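# Seat orange-ringed plate on block over post and pin

## Task

Put the plate with the orange ring down flat on the block so it sits over the post and the block's pin passes through the plate's pin hole. The pin hole is whichever of the plate's five small holes differs from the other four. It counts only if the plate stays seated on its own. Release it and move the grippers away afterwards.

## Robot and tools

Robot: two six-joint arms with parallel grippers, named left_arm and right_arm. Each arm's root sits on the table plane: left_arm at (+0.059, +0.458, 0) m, right_arm at (-0.018, -0.456, 0) m, each turned slightly about z. The names are labels, not image sides.

Scene frame: shared by all reported poses. The origin is on the table top between the arms, +z is up, +x points out over the table, and left_arm is on the +y side. Hand positions are in metres, orientations are quaternions in w,x,y,z order, and velocities are in m/s and rad/s. Printed hand positions can be off, more so when an arm is stretched far.

Gripper geometry: the fingers point along the gripper's own +z and close along its y axis. The reported hand point lies between the finger pads, about 2 cm behind the tips; closing pushes the tips roughly 10 mm further forward.

Tool execute_actions. Argument actions is a list holding zero or one item. An empty list only fetches the current state. A motion item is {"rows": [...], "steps": n}: rows holds 1 to 15 rows, steps is 1 to 15 (15 if omitted), and each step lasts 1/30 s. One row is used per step; if rows run out, the last one repeats. A wait item is {"steps": n} with n up to 300; it sends nothing new and returns after n steps counted from the previous result, your reply time included. Optional pictures (true/false) decides whether camera images come back; by default they do. A refused call moves nothing.

Row layout: one flat list of 14 numbers covering both arms, always all 14, each in [-1, 1]. First left_arm: waist, shoulder, elbow, forearm roll, wrist pitch, wrist roll, then gripper opening; then the same seven for right_arm. The six joint values are offsets, not poses: they are measured from the joint angles printed in the most recent result that lists them (before any such result, and for later calls within one reply, from where the arm is when the action starts). They are not relative to the previous row. Scale: 1.0 equals 2.036 rad. So sending all zeros drives the arm back to those reference angles; it is not a pause. The opening value is absolute: +1 fully open, -1 closed.

Joint ranges in radians, same for both arms: waist -6.283 to 6.283, shoulder -2.304 to 2.304, elbow -4.224 to 0.061, forearm roll -6.283 to 6.283, wrist pitch -2.164 to 2.164, wrist roll -6.283 to 6.283. Asking for more than 0.010 rad beyond an end gets the call refused; the true end may differ by up to 0.010 rad, and a joint pushed past it stops there, with a "joint sent to its limit" line (possibly about an earlier action). No such line does not prove there is room left.

Motion limits: joint targets move at most 3.14 rad/s, take 0.16 s to reach that speed, and all joints of an arm are slowed together so they arrive together. Each step a target stays within 0.623 rad of the measured angle, and if the targets would put the hand more than 70 mm from where it is, they are pulled back. Large moves therefore take several calls. Between calls the arms keep heading for the last row sent until they settle or a step is HELD.

Result lines: the state line per arm gives hand position, quaternion and velocities. Joint positions and Joint velocities list each arm's six joints (rad, rad/s) then finger gap in metres (0.084 when fully open). grip_measured is the current opening on the command scale. "joint command not followed" means a clearance check altered or blocked joint targets on some steps. HELD marks steps where your row was not sent in whole or part. Joint torque readings are total drive output with per-arm offset, scale and noise, not pure contact force. MOTOR HOT warns from 65 °C; at 80 °C an OVER-TEMPERATURE FAULT brakes that arm until it cools. A TORQUE FAULT occurs when contact torque reaches a load limit (N m: waist 54.6, shoulder 54.6, elbow 45.5, forearm roll 24.5, wrist pitch 17.2, wrist roll 17.2, held weight included); the arm backs off that joint, pauses 10 s and drops the rest of the call.

Grasping: to hold something, keep commanding an opening well under grip_measured; the gap decides squeeze force, up to about 24 N per pad for objects up to about 6 cm wide. Closing fast can press harder and even spring the fingers open. Returning grip_measured itself gives a light hold that may let wide parts slip.

Tool zoom_image: camera (cam_head_left, cam_head_right, cam_left_wrist, cam_right_wrist) and region [x0, y0, x1, y1] in pixels of that camera's latest image, origin top-left, at most 504 by 504. It returns a closer view and moves nothing.

Cameras: all four give 504x504 images, listed in the order above. Calibration (intrinsics K, distortion D, T_world_to_cam from scene frame) is provided but may be a few degrees and millimetres off; wrist camera poses follow their arm's joint readings.

Tool read_manual: optional section "licences"; returns licence text only.

Tool finished_scene: scene is the number of the current scene; it ends and grades it irreversibly. Replying without any tool call also ends the run.

Cautions: nothing may leave the table. Do not let the arms collide or shove each other. Avoid dropping the plate, slamming it down, or forcing it onto the pin. Occasional external tugs on held parts or pushes on loose ones can happen, so grip firmly and recheck positions. Open fully and withdraw before ending the scene.

Each tool is called after "Emit:" by a JSON object that holds its "api" and its "payload".

## Session

Emit:
{"api": "execute_actions", "payload": {"actions": []}}

Scene clock: 0.00 s of 5100.00 s.
left_arm: end_effector_position=(+0.5601, +0.6038, +0.3704) grip_measured=+1.00 end_effector_quat_wxyz=(-0.192, +0.527, +0.823, -0.088) end_effector_velocity=(-0.000, +0.000, +0.000) end_effector_angular_velocity=(-0.001, +0.000, -0.000) | right_arm: end_effector_position=(+0.5774, -0.6859, +0.1510) grip_measured=+1.00 end_effector_quat_wxyz=(+0.225, +0.917, +0.130, +0.301) end_effector_velocity=(+0.000, +0.000, +0.000) end_effector_angular_velocity=(-0.000, -0.000, +0.000)
Joint positions: left_arm=[ 0.064 -0.477 -1.446  0.147 -1.374 -1.847  0.084] | right_arm=[-0.235 -0.562 -0.843 -2.874 -0.497  2.252  0.084]
Joint velocities: left_arm=[ 0.001  0.001  0.    -0.    -0.001  0.001 -0.   ] | right_arm=[ 0. -0. -0.  0. -0. -0. -0.]
Joint torques (N m, as the arm reports them, + toward a larger angle): no reading
Motor temperatures (°C, as the motors report them): left_arm=[23 21 27 25 30 25] | right_arm=[22 24 24 25 26 24]

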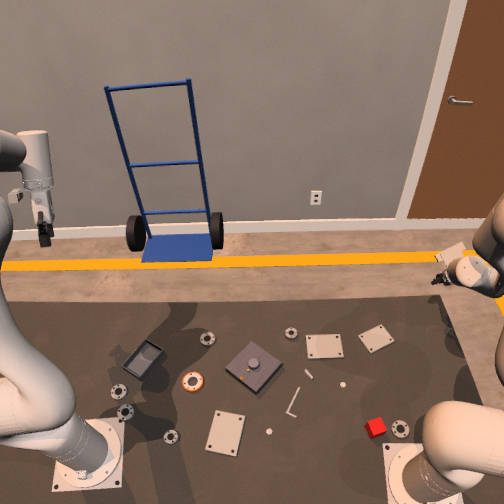

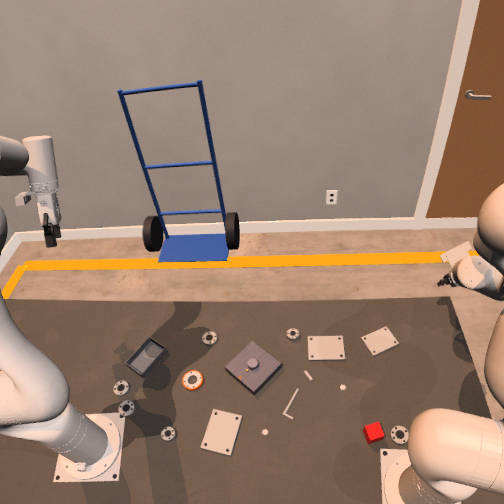

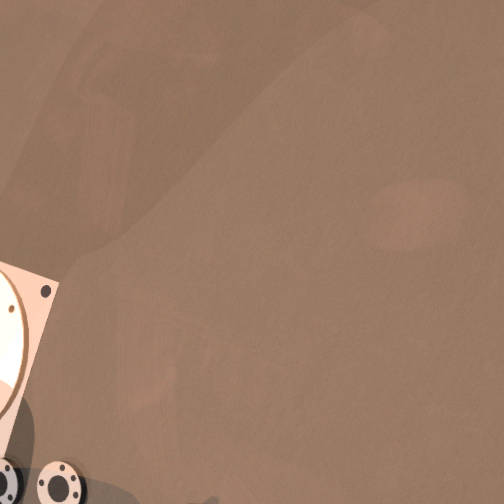

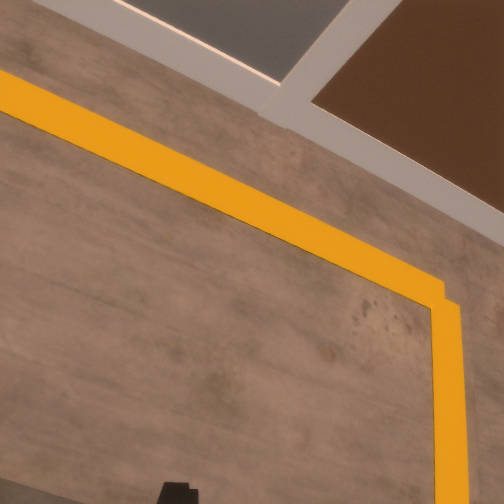

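Emit:
{"api": "zoom_image", "payload": {"camera": "cam_head_left", "region": [170,320,300,410]}}

Region (170, 320, 300, 410) of cam_head_left's 504x504 image, scaled by 3.877, with more detail than that image has; it fills the top 349 rows of this view, and the rest is white.

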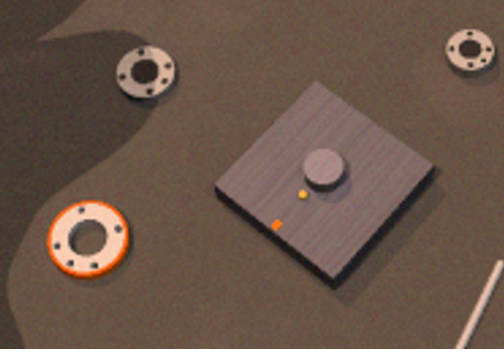

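Emit:
{"api": "execute_actions", "payload": {"actions": [{"rows":[[-0.6788,0.1489,0.2865,-0.0722,0.3366,0.3335,1,0,0,0,0,0,0,1]]}], "pictures": false}}

Emit:
{"api": "execute_actions", "payload": {"actions": [{"steps":40}]}}

Scene clock: 14.23 s of 5100.00 s.
left_arm: end_effector_position=(+0.5465, +0.3939, +0.3190) grip_measured=+1.00 end_effector_quat_wxyz=(-0.100, +0.787, +0.606, -0.048) end_effector_velocity=(-0.118, -0.471, -0.086) end_effector_angular_velocity=(-0.287, -0.259, -1.429) | right_arm: end_effector_position=(+0.5774, -0.6859, +0.1510) grip_measured=+1.00 end_effector_quat_wxyz=(+0.225, +0.917, +0.130, +0.301) end_effector_velocity=(-0.001, -0.002, +0.000) end_effector_angular_velocity=(-0.000, +0.000, -0.003)
Joint positions: left_arm=[-0.315 -0.33  -1.163  0.076 -1.046 -1.521  0.084] | right_arm=[-0.235 -0.562 -0.843 -2.874 -0.497  2.252  0.084]
Joint velocities: left_arm=[-0.922  0.252  0.487 -0.124  0.577  0.572  0.   ] | right_arm=[-0.003 -0.    -0.    -0.     0.    -0.    -0.   ]
Joint torques (N m, as the arm reports them, + toward a larger angle): left_arm=[ -0.58  30.16 -22.36   1.67  -0.26  -0.16] | right_arm=[ -2.71  30.82 -15.18  -0.26  -1.77   0.02]
Motor temperatures (°C, as the motors report them): left_arm=[23 21 28 25 30 25] | right_arm=[22 24 24 25 26 24]
Steps of this call (steps 1 to 90: nothing new was sent; then 10.73 s passed at rest; steps 91 to 105: all 15 steps of this action). Readings (joint positions):
91: left_arm=[0.064 -0.477 -1.446 0.147 -1.374 -1.847] | right_arm=[-0.235 -0.562 -0.843 -2.874 -0.497 2.252]
92: left_arm=[0.060 -0.475 -1.442 0.146 -1.368 -1.841] | right_arm=[-0.235 -0.562 -0.843 -2.874 -0.497 2.252]
94: left_arm=[0.012 -0.451 -1.395 0.135 -1.317 -1.790] | right_arm=[-0.235 -0.562 -0.843 -2.874 -0.497 2.252]
98: left_arm=[-0.105 -0.399 -1.296 0.109 -1.205 -1.678] | right_arm=[-0.235 -0.562 -0.843 -2.874 -0.497 2.252]
105: the state above

Scene clock: 15.57 s of 5100.00 s.
left_arm: end_effector_position=(+0.2383, +0.0408, +0.2702) grip_measured=+1.00 end_effector_quat_wxyz=(+0.000, +1.000, +0.001, +0.000) end_effector_velocity=(-0.002, -0.001, +0.000) end_effector_angular_velocity=(-0.001, -0.000, -0.006) | right_arm: end_effector_position=(+0.5774, -0.6859, +0.1510) grip_measured=+1.00 end_effector_quat_wxyz=(+0.225, +0.917, +0.130, +0.301) end_effector_velocity=(+0.000, +0.002, -0.000) end_effector_angular_velocity=(+0.000, +0.001, +0.003)
Joint positions: left_arm=[-1.317 -0.174 -0.863  0.    -0.689 -1.168  0.084] | right_arm=[-0.235 -0.562 -0.843 -2.874 -0.497  2.252  0.084]
Joint velocities: left_arm=[-0.005  0.001  0.001 -0.     0.001  0.     0.   ] | right_arm=[ 0.003 -0.     0.     0.001  0.    -0.001  0.   ]
Joint torques (N m, as the arm reports them, + toward a larger angle): left_arm=[ -1.75  25.02 -23.26   1.12   0.23   0.31] | right_arm=[ -2.8   30.96 -14.89  -0.43  -1.85   0.09]
Motor temperatures (°C, as the motors report them): left_arm=[23 21 28 25 30 25] | right_arm=[22 24 24 25 26 24]
Steps of this call (steps 1 to 40: the robot went on to your last target). Readings (joint positions):
1: left_arm=[-0.346 -0.322 -1.147 0.072 -1.027 -1.503] | right_arm=[-0.235 -0.562 -0.843 -2.874 -0.497 2.252]
2: left_arm=[-0.377 -0.314 -1.132 0.068 -1.009 -1.485] | right_arm=[-0.235 -0.562 -0.843 -2.874 -0.497 2.252]
4: left_arm=[-0.440 -0.299 -1.104 0.061 -0.975 -1.451] | right_arm=[-0.235 -0.562 -0.843 -2.874 -0.497 2.252]
8: left_arm=[-0.569 -0.274 -1.055 0.048 -0.917 -1.394] | right_arm=[-0.235 -0.562 -0.843 -2.874 -0.497 2.252]
40: the state above
camera_calibration (this result's frames):
cam_left_wrist: T_world_to_cam=[[0.01504, -0.999886, -0.00127771, 0.0708642], [-0.999555, -0.0150021, -0.0257745, 0.314992], [0.0257523, 0.00166479, -0.999667, 0.3933], [0, 0, 0, 1]] pos_world=[0.303657, 0.0749269, 0.401379]

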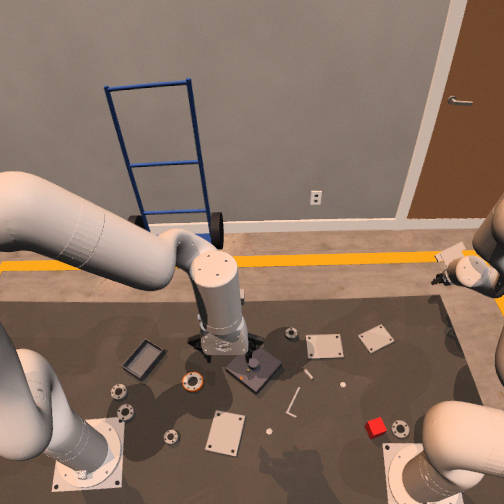

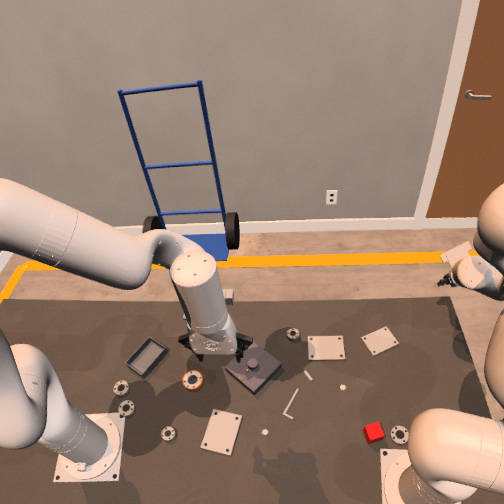

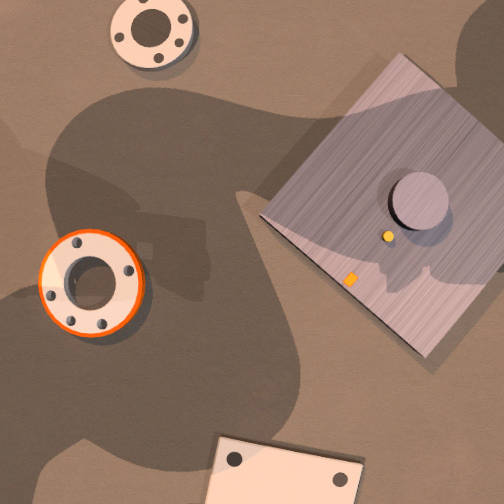

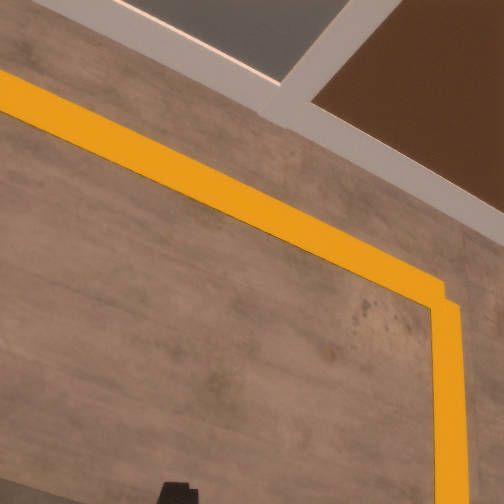

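Emit:
{"api": "execute_actions", "payload": {"actions": [{"rows":[[0.1375,-0.0908,0.143,0,0.2337,-1,1,0,0,0,0,0,0,1]]}], "pictures": false}}

Scene clock: 23.80 s of 5100.00 s.
left_arm: end_effector_position=(+0.2916, +0.1373, +0.1302) grip_measured=+1.00 end_effector_quat_wxyz=(-0.000, +0.882, +0.471, -0.000) end_effector_velocity=(+0.046, +0.236, -0.242) end_effector_angular_velocity=(+0.008, +0.003, +3.348) | right_arm: end_effector_position=(+0.5774, -0.6859, +0.1510) grip_measured=+1.00 end_effector_quat_wxyz=(+0.225, +0.917, +0.130, +0.301) end_effector_velocity=(+0.000, +0.000, +0.000) end_effector_angular_velocity=(+0.000, +0.000, +0.001)
Joint positions: left_arm=[-1.095 -0.321 -0.633  0.    -0.313 -1.926  0.084] | right_arm=[-0.235 -0.562 -0.843 -2.874 -0.497  2.252  0.084]
Joint velocities: left_arm=[ 0.443 -0.292  0.461  0.     0.745 -2.905 -0.   ] | right_arm=[ 0.001  0.    -0.     0.     0.001 -0.    -0.   ]
Joint torques (N m, as the arm reports them, + toward a larger angle): left_arm=[ -3.03  28.9  -20.07   1.11   0.13  -0.24] | right_arm=[ -2.1   30.96 -14.69  -0.32  -1.82   0.1 ]
Motor temperatures (°C, as the motors report them): left_arm=[23 21 28 25 30 25] | right_arm=[22 24 24 25 26 24]
From where the robot then was, a joint's target lay farther than a number of 1.0 reaches, so one or more steps of this call were cut to that.
Steps of this call (steps 1 to 30: the robot went on to your last target; steps 31 to 90: nothing new was sent; then 4.73 s passed at rest; steps 91 to 105: all 15 steps of this action). Readings (joint positions):
91: left_arm=[-1.318 -0.174 -0.863 0.000 -0.689 -1.168] | right_arm=[-0.235 -0.562 -0.843 -2.874 -0.497 2.252]
92: left_arm=[-1.316 -0.175 -0.861 0.000 -0.684 -1.174] | right_arm=[-0.235 -0.562 -0.843 -2.874 -0.497 2.252]
94: left_arm=[-1.291 -0.190 -0.837 0.000 -0.640 -1.231] | right_arm=[-0.235 -0.562 -0.843 -2.874 -0.497 2.252]
98: left_arm=[-1.213 -0.243 -0.755 0.000 -0.511 -1.422] | right_arm=[-0.235 -0.562 -0.843 -2.874 -0.497 2.252]
105: the state above

Emit:
{"api": "execute_actions", "payload": {"actions": [{"rows":[[0.0285,-0.0186,0.03,0,0.049,-0.7908,1,0,0,0,0,0,0,1]]}]}}

Scene clock: 25.07 s of 5100.00 s.
left_arm: end_effector_position=(+0.2954, +0.1689, +0.1001) grip_measured=+1.00 end_effector_quat_wxyz=(-0.000, +0.244, +0.970, +0.000) end_effector_velocity=(-0.001, +0.001, -0.001) end_effector_angular_velocity=(+0.002, +0.002, +0.004) | right_arm: end_effector_position=(+0.5774, -0.6859, +0.1510) grip_measured=+1.00 end_effector_quat_wxyz=(+0.225, +0.917, +0.130, +0.301) end_effector_velocity=(+0.000, +0.001, +0.000) end_effector_angular_velocity=(+0.000, -0.000, +0.001)
Joint positions: left_arm=[-1.037 -0.359 -0.572  0.    -0.213 -3.535  0.084] | right_arm=[-0.235 -0.562 -0.843 -2.874 -0.497  2.252  0.084]
Joint velocities: left_arm=[-0.    -0.001  0.001  0.    -0.001 -0.004  0.   ] | right_arm=[ 0.001  0.     0.     0.    -0.     0.     0.   ]
Joint torques (N m, as the arm reports them, + toward a larger angle): left_arm=[ -0.97  24.05 -15.68   0.72   0.32   0.14] | right_arm=[ -2.07  30.83 -15.02   0.03  -1.82   0.1 ]
Motor temperatures (°C, as the motors report them): left_arm=[23 21 28 25 30 25] | right_arm=[22 24 24 25 26 24]
Steps of this call (steps 1 to 23: the robot went on to your last target; steps 24 to 38: all 15 steps of this action). Readings (joint positions):
24: left_arm=[-1.037 -0.359 -0.572 0.000 -0.213 -3.203] | right_arm=[-0.235 -0.562 -0.843 -2.874 -0.497 2.252]
25: left_arm=[-1.037 -0.359 -0.572 0.000 -0.213 -3.209] | right_arm=[-0.235 -0.562 -0.843 -2.874 -0.497 2.252]
27: left_arm=[-1.037 -0.359 -0.572 0.000 -0.213 -3.268] | right_arm=[-0.235 -0.562 -0.843 -2.874 -0.497 2.252]
31: left_arm=[-1.037 -0.359 -0.572 0.000 -0.213 -3.490] | right_arm=[-0.235 -0.562 -0.843 -2.874 -0.497 2.252]
38: the state above
camera_calibration (this result's frames):
cam_left_wrist: T_world_to_cam=[[0.46181, 0.886978, -0.00134905, -0.252805], [0.886673, -0.46169, -0.0255729, -0.112205], [-0.0233054, 0.0106136, -0.999672, 0.234493], [0, 0, 0, 1]] pos_world=[0.221702, 0.16994, 0.231205]
cam_right_wrist: T_world_to_cam=[[0.1078, -0.857741, 0.502652, -0.696694], [-0.786153, -0.383035, -0.485023, 0.332175], [0.608558, -0.342875, -0.715607, -0.348309], [0, 0, 0, 1]] pos_world=[0.548211, -0.589775, 0.262055]

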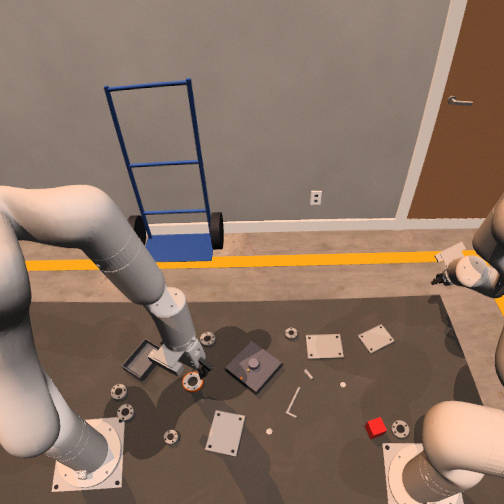

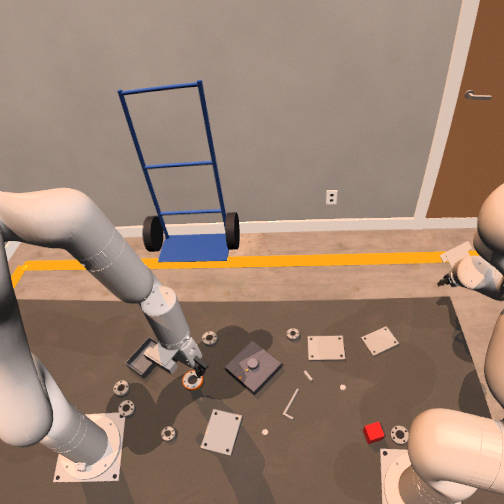

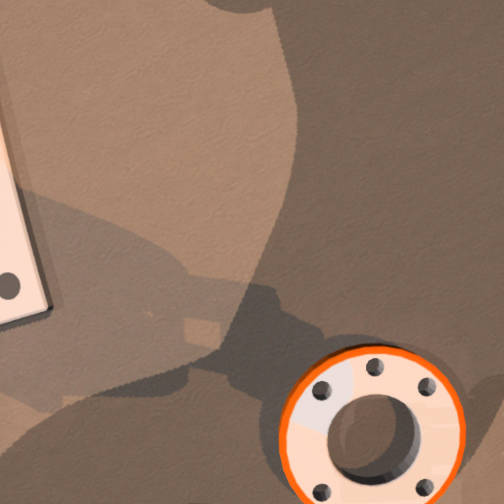

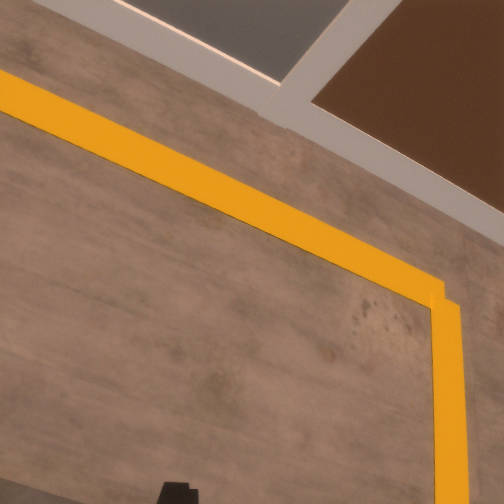

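Emit:
{"api": "execute_actions", "payload": {"actions": [{"rows":[[0.0033,-0.0709,0.004,0,0.0749,0.0033,1,0,0,0,0,0,0,1]]}]}}

Scene clock: 29.77 s of 5100.00 s.
left_arm: end_effector_position=(+0.2912, +0.1779, +0.0455) grip_measured=+1.00 end_effector_quat_wxyz=(+0.000, +0.244, +0.970, -0.000) end_effector_velocity=(-0.002, +0.002, -0.002) end_effector_angular_velocity=(+0.005, +0.004, +0.000) | right_arm: end_effector_position=(+0.5774, -0.6859, +0.1510) grip_measured=+1.00 end_effector_quat_wxyz=(+0.225, +0.917, +0.130, +0.301) end_effector_velocity=(+0.000, +0.000, +0.000) end_effector_angular_velocity=(-0.001, -0.001, +0.000)
Joint positions: left_arm=[-1.031 -0.502 -0.564  0.    -0.061 -3.528  0.084] | right_arm=[-0.235 -0.562 -0.843 -2.874 -0.497  2.252  0.084]
Joint velocities: left_arm=[ 0.    -0.006  0.001 -0.001  0.     0.001  0.   ] | right_arm=[ 0.    -0.    -0.     0.    -0.001 -0.    -0.   ]
Joint torques (N m, as the arm reports them, + toward a larger angle): left_arm=[  0.23  25.89 -12.64   0.82   0.22   0.26] | right_arm=[ -3.08  31.14 -14.78  -0.13  -1.81   0.05]
Motor temperatures (°C, as the motors report them): left_arm=[23 21 28 25 30 25] | right_arm=[22 24 24 25 26 24]
Steps of this call (steps 1 to 15: the robot went on to your last target; steps 16 to 90: nothing new was sent; then 1.20 s passed at rest; steps 91 to 105: all 15 steps of this action). Readings (joint positions):
91: left_arm=[-1.037 -0.359 -0.572 0.000 -0.213 -3.536] | right_arm=[-0.235 -0.562 -0.843 -2.874 -0.497 2.252]
92: left_arm=[-1.037 -0.363 -0.572 0.000 -0.207 -3.536] | right_arm=[-0.235 -0.562 -0.843 -2.874 -0.497 2.252]
94: left_arm=[-1.035 -0.411 -0.571 0.000 -0.152 -3.533] | right_arm=[-0.235 -0.562 -0.843 -2.874 -0.497 2.252]
98: left_arm=[-1.031 -0.501 -0.562 0.000 -0.067 -3.529] | right_arm=[-0.235 -0.562 -0.843 -2.874 -0.497 2.252]
105: the state above
camera_calibration (this result's frames):
cam_left_wrist: T_world_to_cam=[[0.461833, 0.886965, -0.00183257, -0.258886], [0.886679, -0.461735, -0.0245298, -0.105771], [-0.0226032, 0.00970377, -0.999697, 0.179745], [0, 0, 0, 1]] pos_world=[0.21741, 0.17904, 0.176621]
cam_right_wrist: T_world_to_cam=[[0.1078, -0.857741, 0.502652, -0.696694], [-0.786153, -0.383035, -0.485023, 0.332175], [0.608558, -0.342875, -0.715607, -0.348309], [0, 0, 0, 1]] pos_world=[0.548211, -0.589775, 0.262055]

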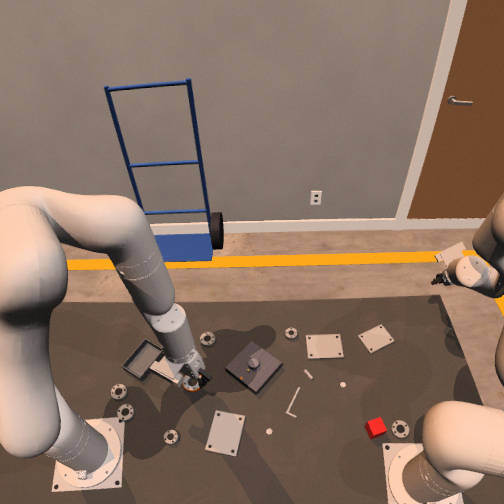

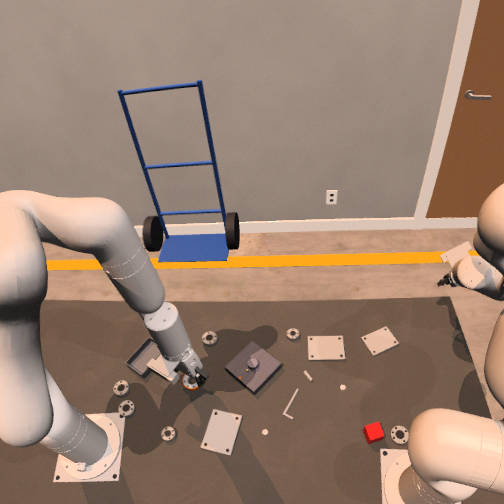

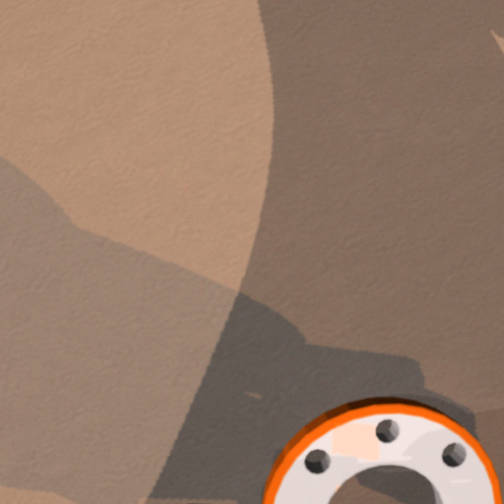

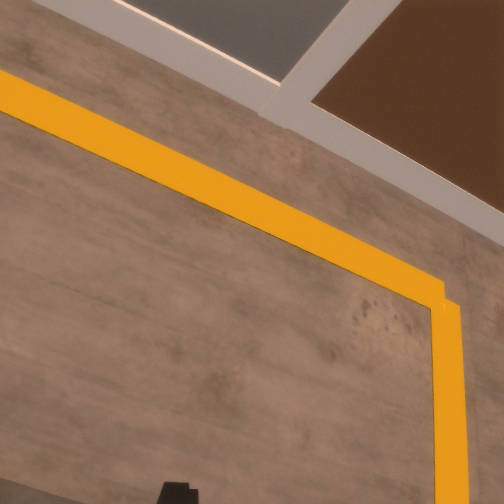

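Emit:
{"api": "execute_actions", "payload": {"actions": [{"rows":[[0,-0.0393,-0.008,0,0.0308,0,1,0,0,0,0,0,0,1]],"steps":12}], "pictures": false}}

Emit:
{"api": "execute_actions", "payload": {"actions": [{"rows":[[0,0,0,0,0,0,0.8,0,0,0,0,0,0,1],[0,0,0,0,0,0,0.7,0,0,0,0,0,0,1],[0,0,0,0,0,0,0.6,0,0,0,0,0,0,1],[0,0,0,0,0,0,0.55,0,0,0,0,0,0,1],[0,0,0,0,0,0,0.5,0,0,0,0,0,0,1],[0,0,0,0,0,0,0.45,0,0,0,0,0,0,1],[0,0,0,0,0,0,0.4,0,0,0,0,0,0,1],[0,0,0,0,0,0,0.35,0,0,0,0,0,0,1],[0,0,0,0,0,0,0.3,0,0,0,0,0,0,1],[0,0,0,0,0,0,0.2,0,0,0,0,0,0,1],[0,0,0,0,0,0,0,0,0,0,0,0,0,1]]}]}}

Scene clock: 37.37 s of 5100.00 s.
left_arm: end_effector_position=(+0.2911, +0.1780, +0.0193) grip_measured=+1.00 end_effector_quat_wxyz=(+0.000, +0.244, +0.970, -0.000) end_effector_velocity=(+0.001, -0.000, +0.000) end_effector_angular_velocity=(-0.002, -0.002, -0.001) | right_arm: end_effector_position=(+0.5774, -0.6859, +0.1510) grip_measured=+1.00 end_effector_quat_wxyz=(+0.225, +0.917, +0.130, +0.301) end_effector_velocity=(-0.000, -0.000, -0.000) end_effector_angular_velocity=(+0.000, +0.001, -0.001)
Joint positions: left_arm=[-1.031 -0.581 -0.58   0.     0.002 -3.528  0.084] | right_arm=[-0.235 -0.562 -0.843 -2.874 -0.497  2.252  0.084]
Joint velocities: left_arm=[ 0.001  0.001 -0.    -0.     0.001  0.002 -0.   ] | right_arm=[-0.001 -0.     0.     0.001  0.001 -0.    -0.   ]
Joint torques (N m, as the arm reports them, + toward a larger angle): left_arm=[ -0.62  25.93 -11.48   0.95   0.25   0.2 ] | right_arm=[ -3.05  30.21 -14.91  -0.12  -1.74   0.12]
Motor temperatures (°C, as the motors report them): left_arm=[23 21 28 25 30 25] | right_arm=[22 24 24 25 26 24]
Steps of this call (steps 1 to 15: the robot went on to your last target; steps 16 to 90: nothing new was sent; then 4.20 s passed at rest; steps 91 to 102: all 12 steps of this action). Readings (joint positions):
91: left_arm=[-1.031 -0.503 -0.564 0.000 -0.061 -3.528] | right_arm=[-0.235 -0.562 -0.843 -2.874 -0.497 2.252]
92: left_arm=[-1.031 -0.507 -0.565 0.000 -0.056 -3.528] | right_arm=[-0.235 -0.562 -0.843 -2.874 -0.497 2.252]
94: left_arm=[-1.031 -0.548 -0.574 0.000 -0.023 -3.528] | right_arm=[-0.235 -0.562 -0.843 -2.874 -0.497 2.252]
98: left_arm=[-1.031 -0.582 -0.579 0.000 0.000 -3.528] | right_arm=[-0.235 -0.562 -0.843 -2.874 -0.497 2.252]
102: the state above

Scene clock: 37.87 s of 5100.00 s.
left_arm: end_effector_position=(+0.2912, +0.1780, +0.0194) grip_measured=+0.45 end_effector_quat_wxyz=(+0.000, +0.244, +0.970, -0.000) end_effector_velocity=(-0.000, +0.000, -0.001) end_effector_angular_velocity=(+0.001, +0.000, -0.001) | right_arm: end_effector_position=(+0.5774, -0.6859, +0.1510) grip_measured=+1.00 end_effector_quat_wxyz=(+0.225, +0.917, +0.130, +0.301) end_effector_velocity=(+0.001, +0.001, +0.000) end_effector_angular_velocity=(+0.000, -0.001, +0.001)
Joint positions: left_arm=[-1.031 -0.581 -0.58   0.     0.001 -3.528  0.063] | right_arm=[-0.235 -0.562 -0.843 -2.874 -0.497  2.252  0.084]
Joint velocities: left_arm=[-0.    -0.001  0.001  0.001  0.001 -0.     0.   ] | right_arm=[ 0.002  0.001 -0.     0.    -0.     0.001  0.   ]
Joint torques (N m, as the arm reports them, + toward a larger angle): left_arm=[ -1.95  25.41 -10.49   0.86   0.57   0.32] | right_arm=[ -3.22  30.68 -14.91  -0.06  -1.85   0.05]
Motor temperatures (°C, as the motors report them): left_arm=[23 21 28 25 30 25] | right_arm=[22 24 24 25 26 24]
Steps of this call (steps 1 to 15: all 15 steps of this action). Readings (joint positions):
1: left_arm=[-1.031 -0.581 -0.580 0.000 0.002 -3.528] | right_arm=[-0.235 -0.562 -0.843 -2.874 -0.497 2.252]
2: left_arm=[-1.031 -0.581 -0.580 0.000 0.002 -3.528] | right_arm=[-0.235 -0.562 -0.843 -2.874 -0.497 2.252]
4: left_arm=[-1.031 -0.581 -0.580 0.000 0.002 -3.528] | right_arm=[-0.235 -0.562 -0.843 -2.874 -0.497 2.252]
8: left_arm=[-1.031 -0.581 -0.580 0.000 0.001 -3.528] | right_arm=[-0.235 -0.562 -0.843 -2.874 -0.497 2.252]
15: the state above
camera_calibration (this result's frames):
cam_left_wrist: T_world_to_cam=[[0.461818, 0.886973, -0.00165606, -0.25897], [0.886678, -0.461712, -0.0249896, -0.106326], [-0.0229297, 0.0100723, -0.999686, 0.153656], [0, 0, 0, 1]] pos_world=[0.217398, 0.17906, 0.150522]
cam_right_wrist: T_world_to_cam=[[0.1078, -0.857741, 0.502652, -0.696694], [-0.786153, -0.383035, -0.485023, 0.332175], [0.608558, -0.342875, -0.715607, -0.348309], [0, 0, 0, 1]] pos_world=[0.548211, -0.589775, 0.262055]

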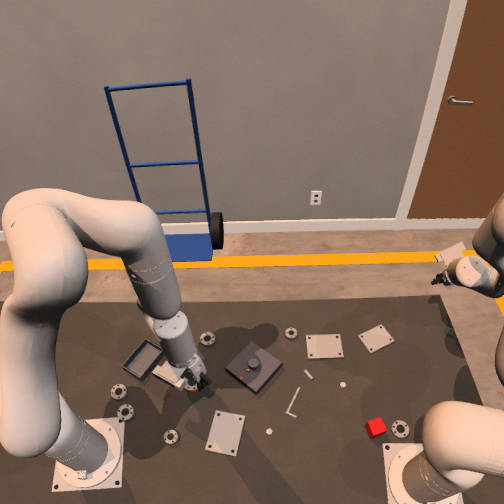

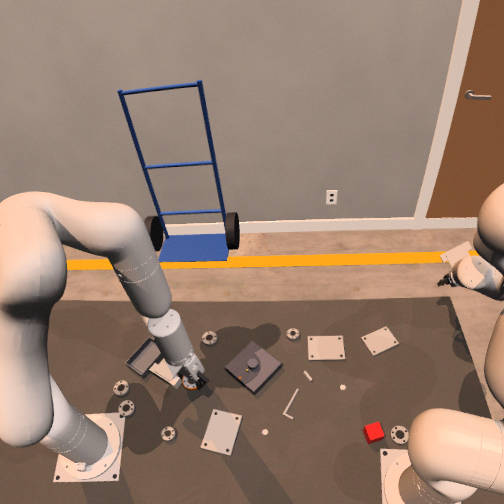

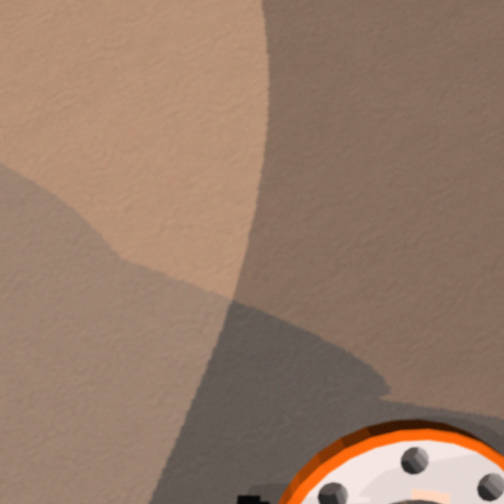

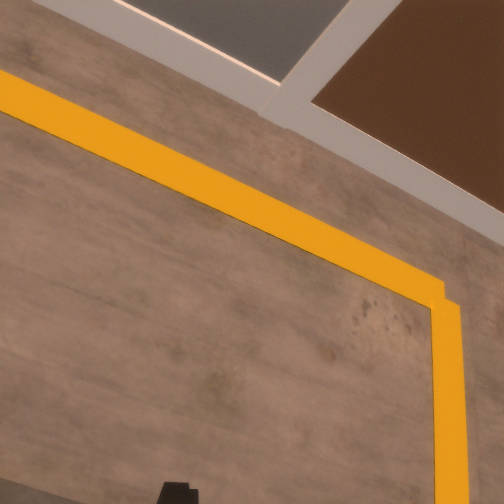

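Emit:
{"api": "execute_actions", "payload": {"actions": [{"rows":[[0,0.02,0.003,0,-0.017,0,0,0,0,0,0,0,0,1],[0,0.04,0.007,0,-0.033,0,0,0,0,0,0,0,0,1],[0,0.06,0.009,0,-0.051,0,0,0,0,0,0,0,0,1],[0,0.08,0.01,0,-0.07,0,0,0,0,0,0,0,0,1],[0,0.1,0.01,0,-0.09,0,0,0,0,0,0,0,0,1],[0,0.1,0.01,0,-0.09,0,0,0,0,0,0,0,0,1],[0,0.1,0.01,0,-0.09,0,0,0,0,0,0,0,0,1],[0,0.1,0.01,0,-0.09,0,0,0,0,0,0,0,0,1],[0,0.1,0.01,0,-0.09,0,0,0,0,0,0,0,0,1],[-0.0629,-0.075,-0.2953,0,-0.2203,0.052,0,0,0,0,0,0,0,1]]}], "pictures": false}}

Emit:
{"api": "execute_actions", "payload": {"actions": [{"steps":24}]}}

Scene clock: 46.90 s of 5100.00 s.
left_arm: end_effector_position=(+0.3197, +0.1224, +0.0903) grip_measured=+0.45 end_effector_quat_wxyz=(-0.000, +0.272, +0.962, +0.000) end_effector_velocity=(+0.208, -0.461, +0.012) end_effector_angular_velocity=(-0.031, -0.025, -0.502) | right_arm: end_effector_position=(+0.5774, -0.6859, +0.1510) grip_measured=+1.00 end_effector_quat_wxyz=(+0.225, +0.917, +0.130, +0.301) end_effector_velocity=(+0.000, +0.000, +0.000) end_effector_angular_velocity=(+0.000, -0.000, -0.000)
Joint positions: left_arm=[-1.062 -0.469 -0.714  0.    -0.245 -3.502  0.063] | right_arm=[-0.235 -0.562 -0.843 -2.874 -0.497  2.252  0.084]
Joint velocities: left_arm=[-0.278 -0.754 -1.338  0.002 -0.544  0.222  0.   ] | right_arm=[ 0.  0. -0.  0.  0.  0. -0.]
Joint torques (N m, as the arm reports them, + toward a larger angle): left_arm=[  0.94  31.77 -10.41   1.     0.13  -0.08] | right_arm=[ -3.01  30.66 -14.99   0.04  -1.75   0.05]
Motor temperatures (°C, as the motors report them): left_arm=[23 21 28 25 30 25] | right_arm=[22 24 24 25 26 24]
Steps of this call (steps 1 to 15: the robot went on to your last target; steps 16 to 90: nothing new was sent; then 5.53 s passed at rest; steps 91 to 105: all 15 steps of this action). Readings (joint positions):
91: left_arm=[-1.031 -0.581 -0.580 0.000 0.002 -3.528] | right_arm=[-0.235 -0.562 -0.843 -2.874 -0.497 2.252]
92: left_arm=[-1.031 -0.577 -0.579 0.000 -0.003 -3.528] | right_arm=[-0.235 -0.562 -0.843 -2.874 -0.497 2.252]
94: left_arm=[-1.031 -0.537 -0.571 0.000 -0.038 -3.528] | right_arm=[-0.235 -0.562 -0.843 -2.874 -0.497 2.252]
98: left_arm=[-1.031 -0.404 -0.562 0.000 -0.153 -3.528] | right_arm=[-0.235 -0.562 -0.843 -2.874 -0.497 2.252]
105: the state above

Scene clock: 47.70 s of 5100.00 s.
left_arm: end_effector_position=(+0.3694, -0.0327, +0.0901) grip_measured=+0.45 end_effector_quat_wxyz=(+0.000, +0.355, +0.935, -0.000) end_effector_velocity=(-0.001, -0.001, -0.001) end_effector_angular_velocity=(+0.000, -0.000, -0.002) | right_arm: end_effector_position=(+0.5774, -0.6859, +0.1510) grip_measured=+1.00 end_effector_quat_wxyz=(+0.225, +0.917, +0.130, +0.301) end_effector_velocity=(-0.001, -0.001, -0.000) end_effector_angular_velocity=(+0.000, +0.001, -0.001)
Joint positions: left_arm=[-1.159 -0.733 -1.181  0.    -0.447 -3.423  0.063] | right_arm=[-0.235 -0.562 -0.843 -2.874 -0.497  2.252  0.084]
Joint velocities: left_arm=[-0.002 -0.003 -0.002  0.     0.     0.     0.   ] | right_arm=[-0.002 -0.     0.    -0.001  0.     0.001  0.   ]
Joint torques (N m, as the arm reports them, + toward a larger angle): left_arm=[ -1.27  37.84 -19.98   0.97   0.26   0.1 ] | right_arm=[ -2.67  31.12 -14.78  -0.11  -1.76   0.04]
Motor temperatures (°C, as the motors report them): left_arm=[23 21 28 25 30 25] | right_arm=[22 24 24 25 26 24]
Steps of this call (steps 1 to 24: the robot went on to your last target). Readings (joint positions):
1: left_arm=[-1.071 -0.494 -0.757 0.000 -0.263 -3.495] | right_arm=[-0.235 -0.562 -0.843 -2.874 -0.497 2.252]
2: left_arm=[-1.080 -0.518 -0.799 0.000 -0.281 -3.488] | right_arm=[-0.235 -0.562 -0.843 -2.874 -0.497 2.252]
4: left_arm=[-1.098 -0.567 -0.885 0.000 -0.318 -3.473] | right_arm=[-0.235 -0.562 -0.843 -2.874 -0.497 2.252]
8: left_arm=[-1.134 -0.668 -1.064 0.000 -0.396 -3.443] | right_arm=[-0.235 -0.562 -0.843 -2.874 -0.497 2.252]
24: the state above
camera_calibration (this result's frames):
cam_left_wrist: T_world_to_cam=[[0.654673, 0.755911, -0.00143347, -0.18366], [0.75565, -0.654494, -0.0251132, -0.229032], [-0.0199216, 0.0153577, -0.999684, 0.227329], [0, 0, 0, 1]] pos_world=[0.297834, -0.0145604, 0.221242]
cam_right_wrist: T_world_to_cam=[[0.1078, -0.857742, 0.502652, -0.696694], [-0.786153, -0.383035, -0.485023, 0.332175], [0.608558, -0.342875, -0.715607, -0.348309], [0, 0, 0, 1]] pos_world=[0.54821, -0.589775, 0.262055]

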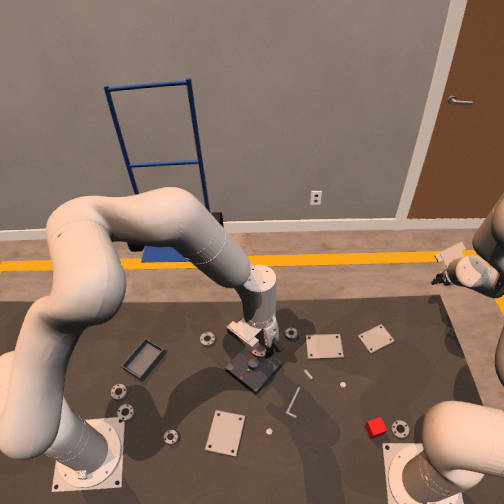

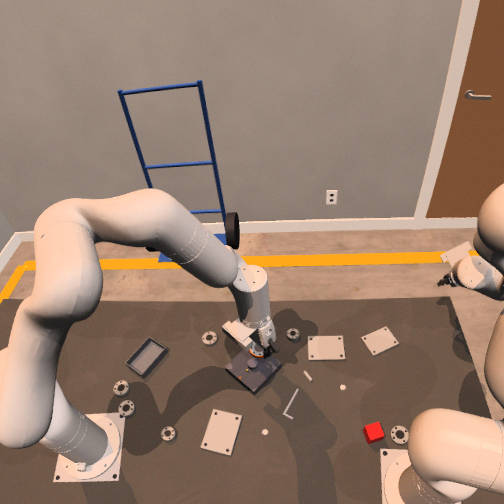

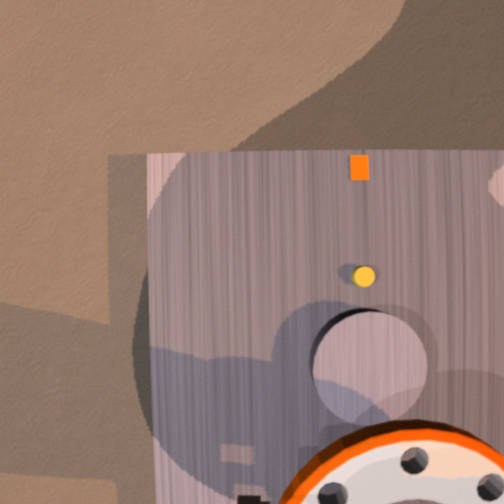

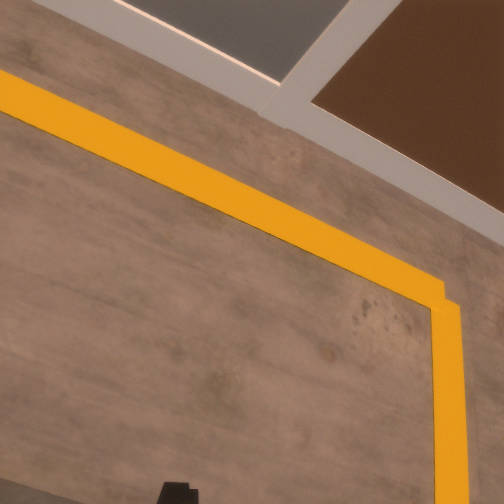

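Emit:
{"api": "execute_actions", "payload": {"actions": [{"rows":[[-0.0123,0.0101,0.0545,0,0.0441,-0.017,0,0,0,0,0,0,0,1]]}]}}

Emit:
{"api": "zoom_image", "payload": {"camera": "cam_left_wrist", "region": [304,304,504,504]}}

Scene clock: 55.67 s of 5100.00 s.
left_arm: end_effector_position=(+0.3386, -0.0094, +0.0681) grip_measured=+0.45 end_effector_quat_wxyz=(+0.000, +0.351, +0.936, -0.000) end_effector_velocity=(-0.001, +0.001, -0.000) end_effector_angular_velocity=(+0.001, +0.001, -0.003) | right_arm: end_effector_position=(+0.5774, -0.6859, +0.1510) grip_measured=+1.00 end_effector_quat_wxyz=(+0.225, +0.917, +0.130, +0.301) end_effector_velocity=(+0.000, +0.000, -0.000) end_effector_angular_velocity=(+0.000, +0.001, +0.001)
Joint positions: left_arm=[-1.183 -0.713 -1.071  0.    -0.357 -3.457  0.063] | right_arm=[-0.235 -0.562 -0.843 -2.874 -0.497  2.252  0.084]
Joint velocities: left_arm=[-0.001  0.     0.001  0.001 -0.     0.001 -0.   ] | right_arm=[ 0.001 -0.    -0.    -0.     0.001 -0.    -0.   ]
Joint torques (N m, as the arm reports them, + toward a larger angle): left_arm=[ -0.19  37.13 -18.37   0.6    0.3    0.23] | right_arm=[ -2.85  30.42 -14.85   0.03  -1.83   0.03]
Motor temperatures (°C, as the motors report them): left_arm=[23 21 28 25 30 25] | right_arm=[22 24 24 25 26 24]
Steps of this call (steps 1 to 15: the robot went on to your last target; steps 16 to 90: nothing new was sent; then 4.47 s passed at rest; steps 91 to 105: all 15 steps of this action). Readings (joint positions):
91: left_arm=[-1.159 -0.734 -1.181 0.000 -0.447 -3.423] | right_arm=[-0.235 -0.562 -0.843 -2.874 -0.497 2.252]
92: left_arm=[-1.160 -0.733 -1.177 0.000 -0.442 -3.425] | right_arm=[-0.235 -0.562 -0.843 -2.874 -0.497 2.252]
94: left_arm=[-1.170 -0.722 -1.128 0.000 -0.401 -3.440] | right_arm=[-0.235 -0.562 -0.843 -2.874 -0.497 2.252]
98: left_arm=[-1.184 -0.714 -1.071 0.000 -0.361 -3.456] | right_arm=[-0.235 -0.562 -0.843 -2.874 -0.497 2.252]
105: the state above
camera_calibration (this result's frames):
cam_left_wrist: T_world_to_cam=[[0.647348, 0.762193, -0.0014471, -0.17863], [0.761929, -0.647171, -0.0251646, -0.193156], [-0.0201168, 0.0151876, -0.999682, 0.204365], [0, 0, 0, 1]] pos_world=[0.266918, 0.00804194, 0.199181]
cam_right_wrist: T_world_to_cam=[[0.1078, -0.857741, 0.502652, -0.696694], [-0.786153, -0.383035, -0.485023, 0.332175], [0.608558, -0.342875, -0.715607, -0.348309], [0, 0, 0, 1]] pos_world=[0.548211, -0.589775, 0.262055]

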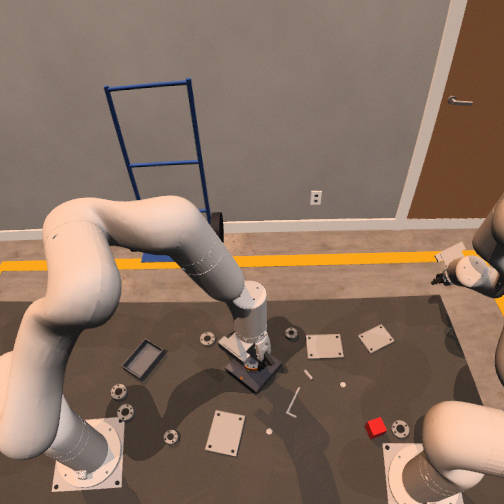

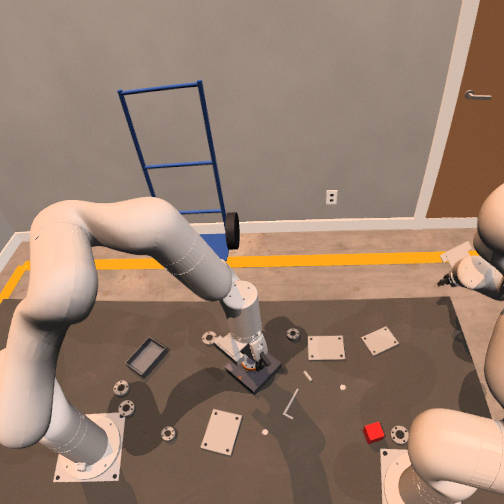

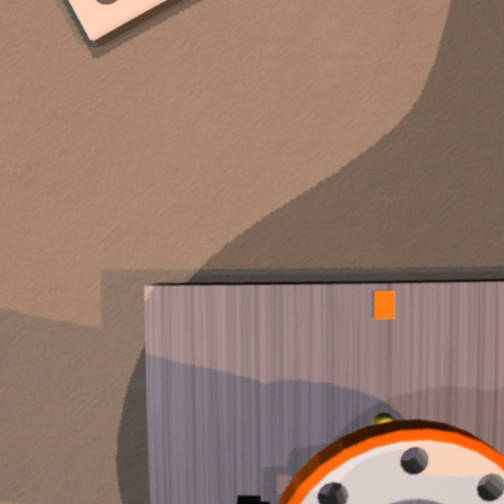

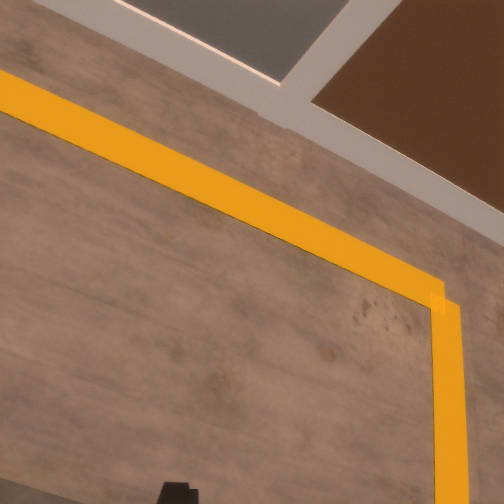

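Region (304, 304, 504, 504) of cam_left_wrist's 504x504 image, scaled by 2.520, with more detail than that image has.

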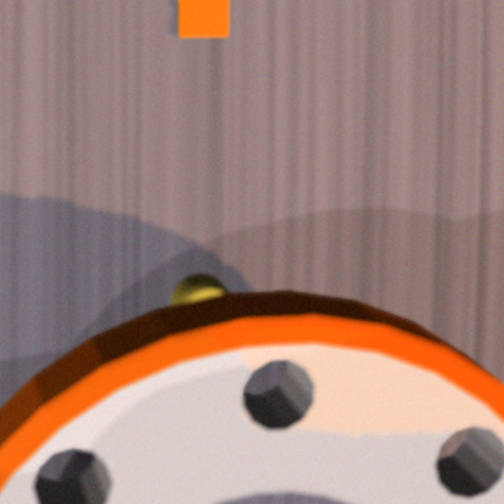

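Emit:
{"api": "execute_actions", "payload": {"actions": [{"rows":[[0,-0.002,-0.0003,0,0.0017,0,0,0,0,0,0,0,0,1],[0,-0.004,-0.0007,0,0.0033,0,0,0,0,0,0,0,0,1],[0,-0.005,-0.0008,0,0.0042,0,0,0,0,0,0,0,0,1],[0,-0.006,-0.001,0,0.005,0,0,0,0,0,0,0,0,1],[0,-0.007,-0.0012,0,0.0058,0,0,0,0,0,0,0,0,1],[0,-0.008,-0.0013,0,0.0067,0,0,0,0,0,0,0,0,1],[0,-0.009,-0.0015,0,0.0075,0,0,0,0,0,0,0,0,1],[0,-0.01,-0.0017,0,0.0083,0,0,0,0,0,0,0,0,1],[0,-0.011,-0.0018,0,0.0092,0,0,0,0,0,0,0,0,1],[0,-0.012,-0.002,0,0.01,0,0,0,0,0,0,0,0,1]]}]}}

Scene clock: 60.93 s of 5100.00 s.
left_arm: end_effector_position=(+0.3389, -0.0100, +0.0569) grip_measured=+0.45 end_effector_quat_wxyz=(+0.001, +0.351, +0.936, -0.000) end_effector_velocity=(+0.000, +0.000, -0.004) end_effector_angular_velocity=(-0.000, -0.000, +0.002) | right_arm: end_effector_position=(+0.5774, -0.6859, +0.1510) grip_measured=+1.00 end_effector_quat_wxyz=(+0.225, +0.917, +0.130, +0.301) end_effector_velocity=(+0.000, +0.001, +0.000) end_effector_angular_velocity=(-0.000, +0.000, +0.002)
Joint positions: left_arm=[-1.184 -0.736 -1.075  0.    -0.338 -3.457  0.063] | right_arm=[-0.235 -0.562 -0.843 -2.874 -0.497  2.252  0.084]
Joint velocities: left_arm=[ 0.    -0.007 -0.     0.001  0.007 -0.002  0.001] | right_arm=[ 0.001  0.001  0.    -0.001  0.001 -0.     0.   ]
Joint torques (N m, as the arm reports them, + toward a larger angle): left_arm=[ -0.07  24.99 -13.73   1.08   1.35   0.18] | right_arm=[ -2.41  30.96 -14.94  -0.18  -1.84   0.07]
Motor temperatures (°C, as the motors report them): left_arm=[23 21 28 25 30 25] | right_arm=[22 24 25 25 26 24]
Steps of this call (steps 1 to 15: the robot went on to your last target; steps 16 to 90: nothing new was sent; then 1.77 s passed at rest; steps 91 to 105: all 15 steps of this action). Readings (joint positions):
91: left_arm=[-1.184 -0.713 -1.070 0.000 -0.357 -3.457] | right_arm=[-0.235 -0.562 -0.843 -2.874 -0.497 2.252]
92: left_arm=[-1.184 -0.714 -1.070 0.000 -0.356 -3.457] | right_arm=[-0.235 -0.562 -0.843 -2.874 -0.497 2.252]
94: left_arm=[-1.183 -0.719 -1.072 0.000 -0.352 -3.457] | right_arm=[-0.235 -0.562 -0.843 -2.874 -0.497 2.252]
98: left_arm=[-1.183 -0.728 -1.073 0.000 -0.345 -3.457] | right_arm=[-0.235 -0.562 -0.843 -2.874 -0.497 2.252]
105: the state above
camera_calibration (this result's frames):
cam_left_wrist: T_world_to_cam=[[0.647454, 0.762102, -0.00175532, -0.178384], [0.76185, -0.647296, -0.0243392, -0.194014], [-0.0196852, 0.0144213, -0.999702, 0.19311], [0, 0, 0, 1]] pos_world=[0.267106, 0.00757723, 0.188017]
cam_right_wrist: T_world_to_cam=[[0.1078, -0.857741, 0.502652, -0.696694], [-0.786153, -0.383035, -0.485023, 0.332175], [0.608558, -0.342875, -0.715607, -0.348309], [0, 0, 0, 1]] pos_world=[0.548211, -0.589775, 0.262055]

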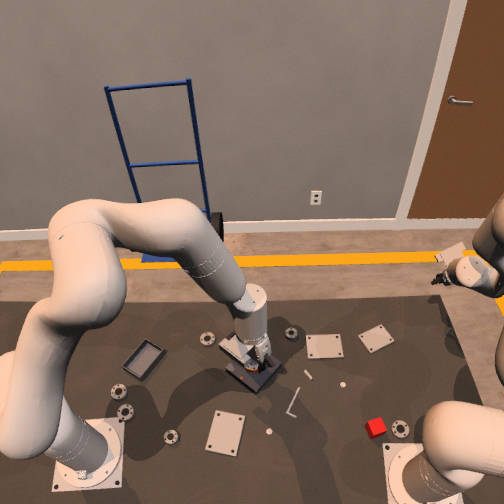

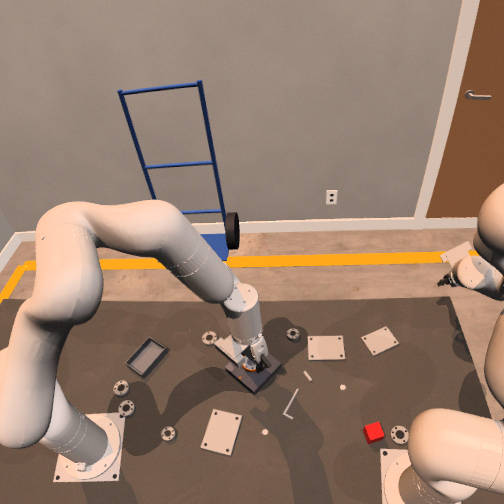

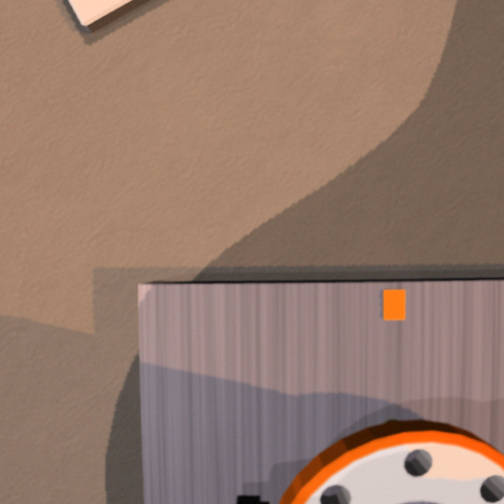

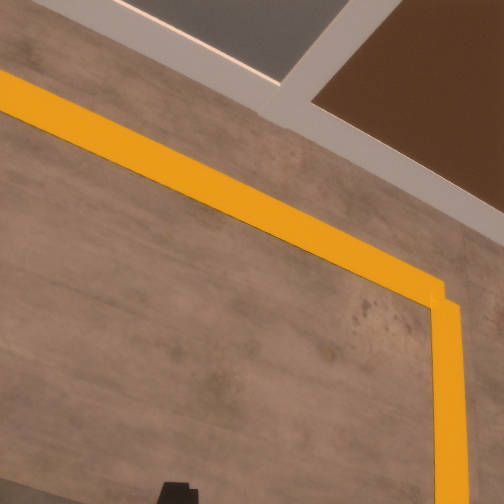

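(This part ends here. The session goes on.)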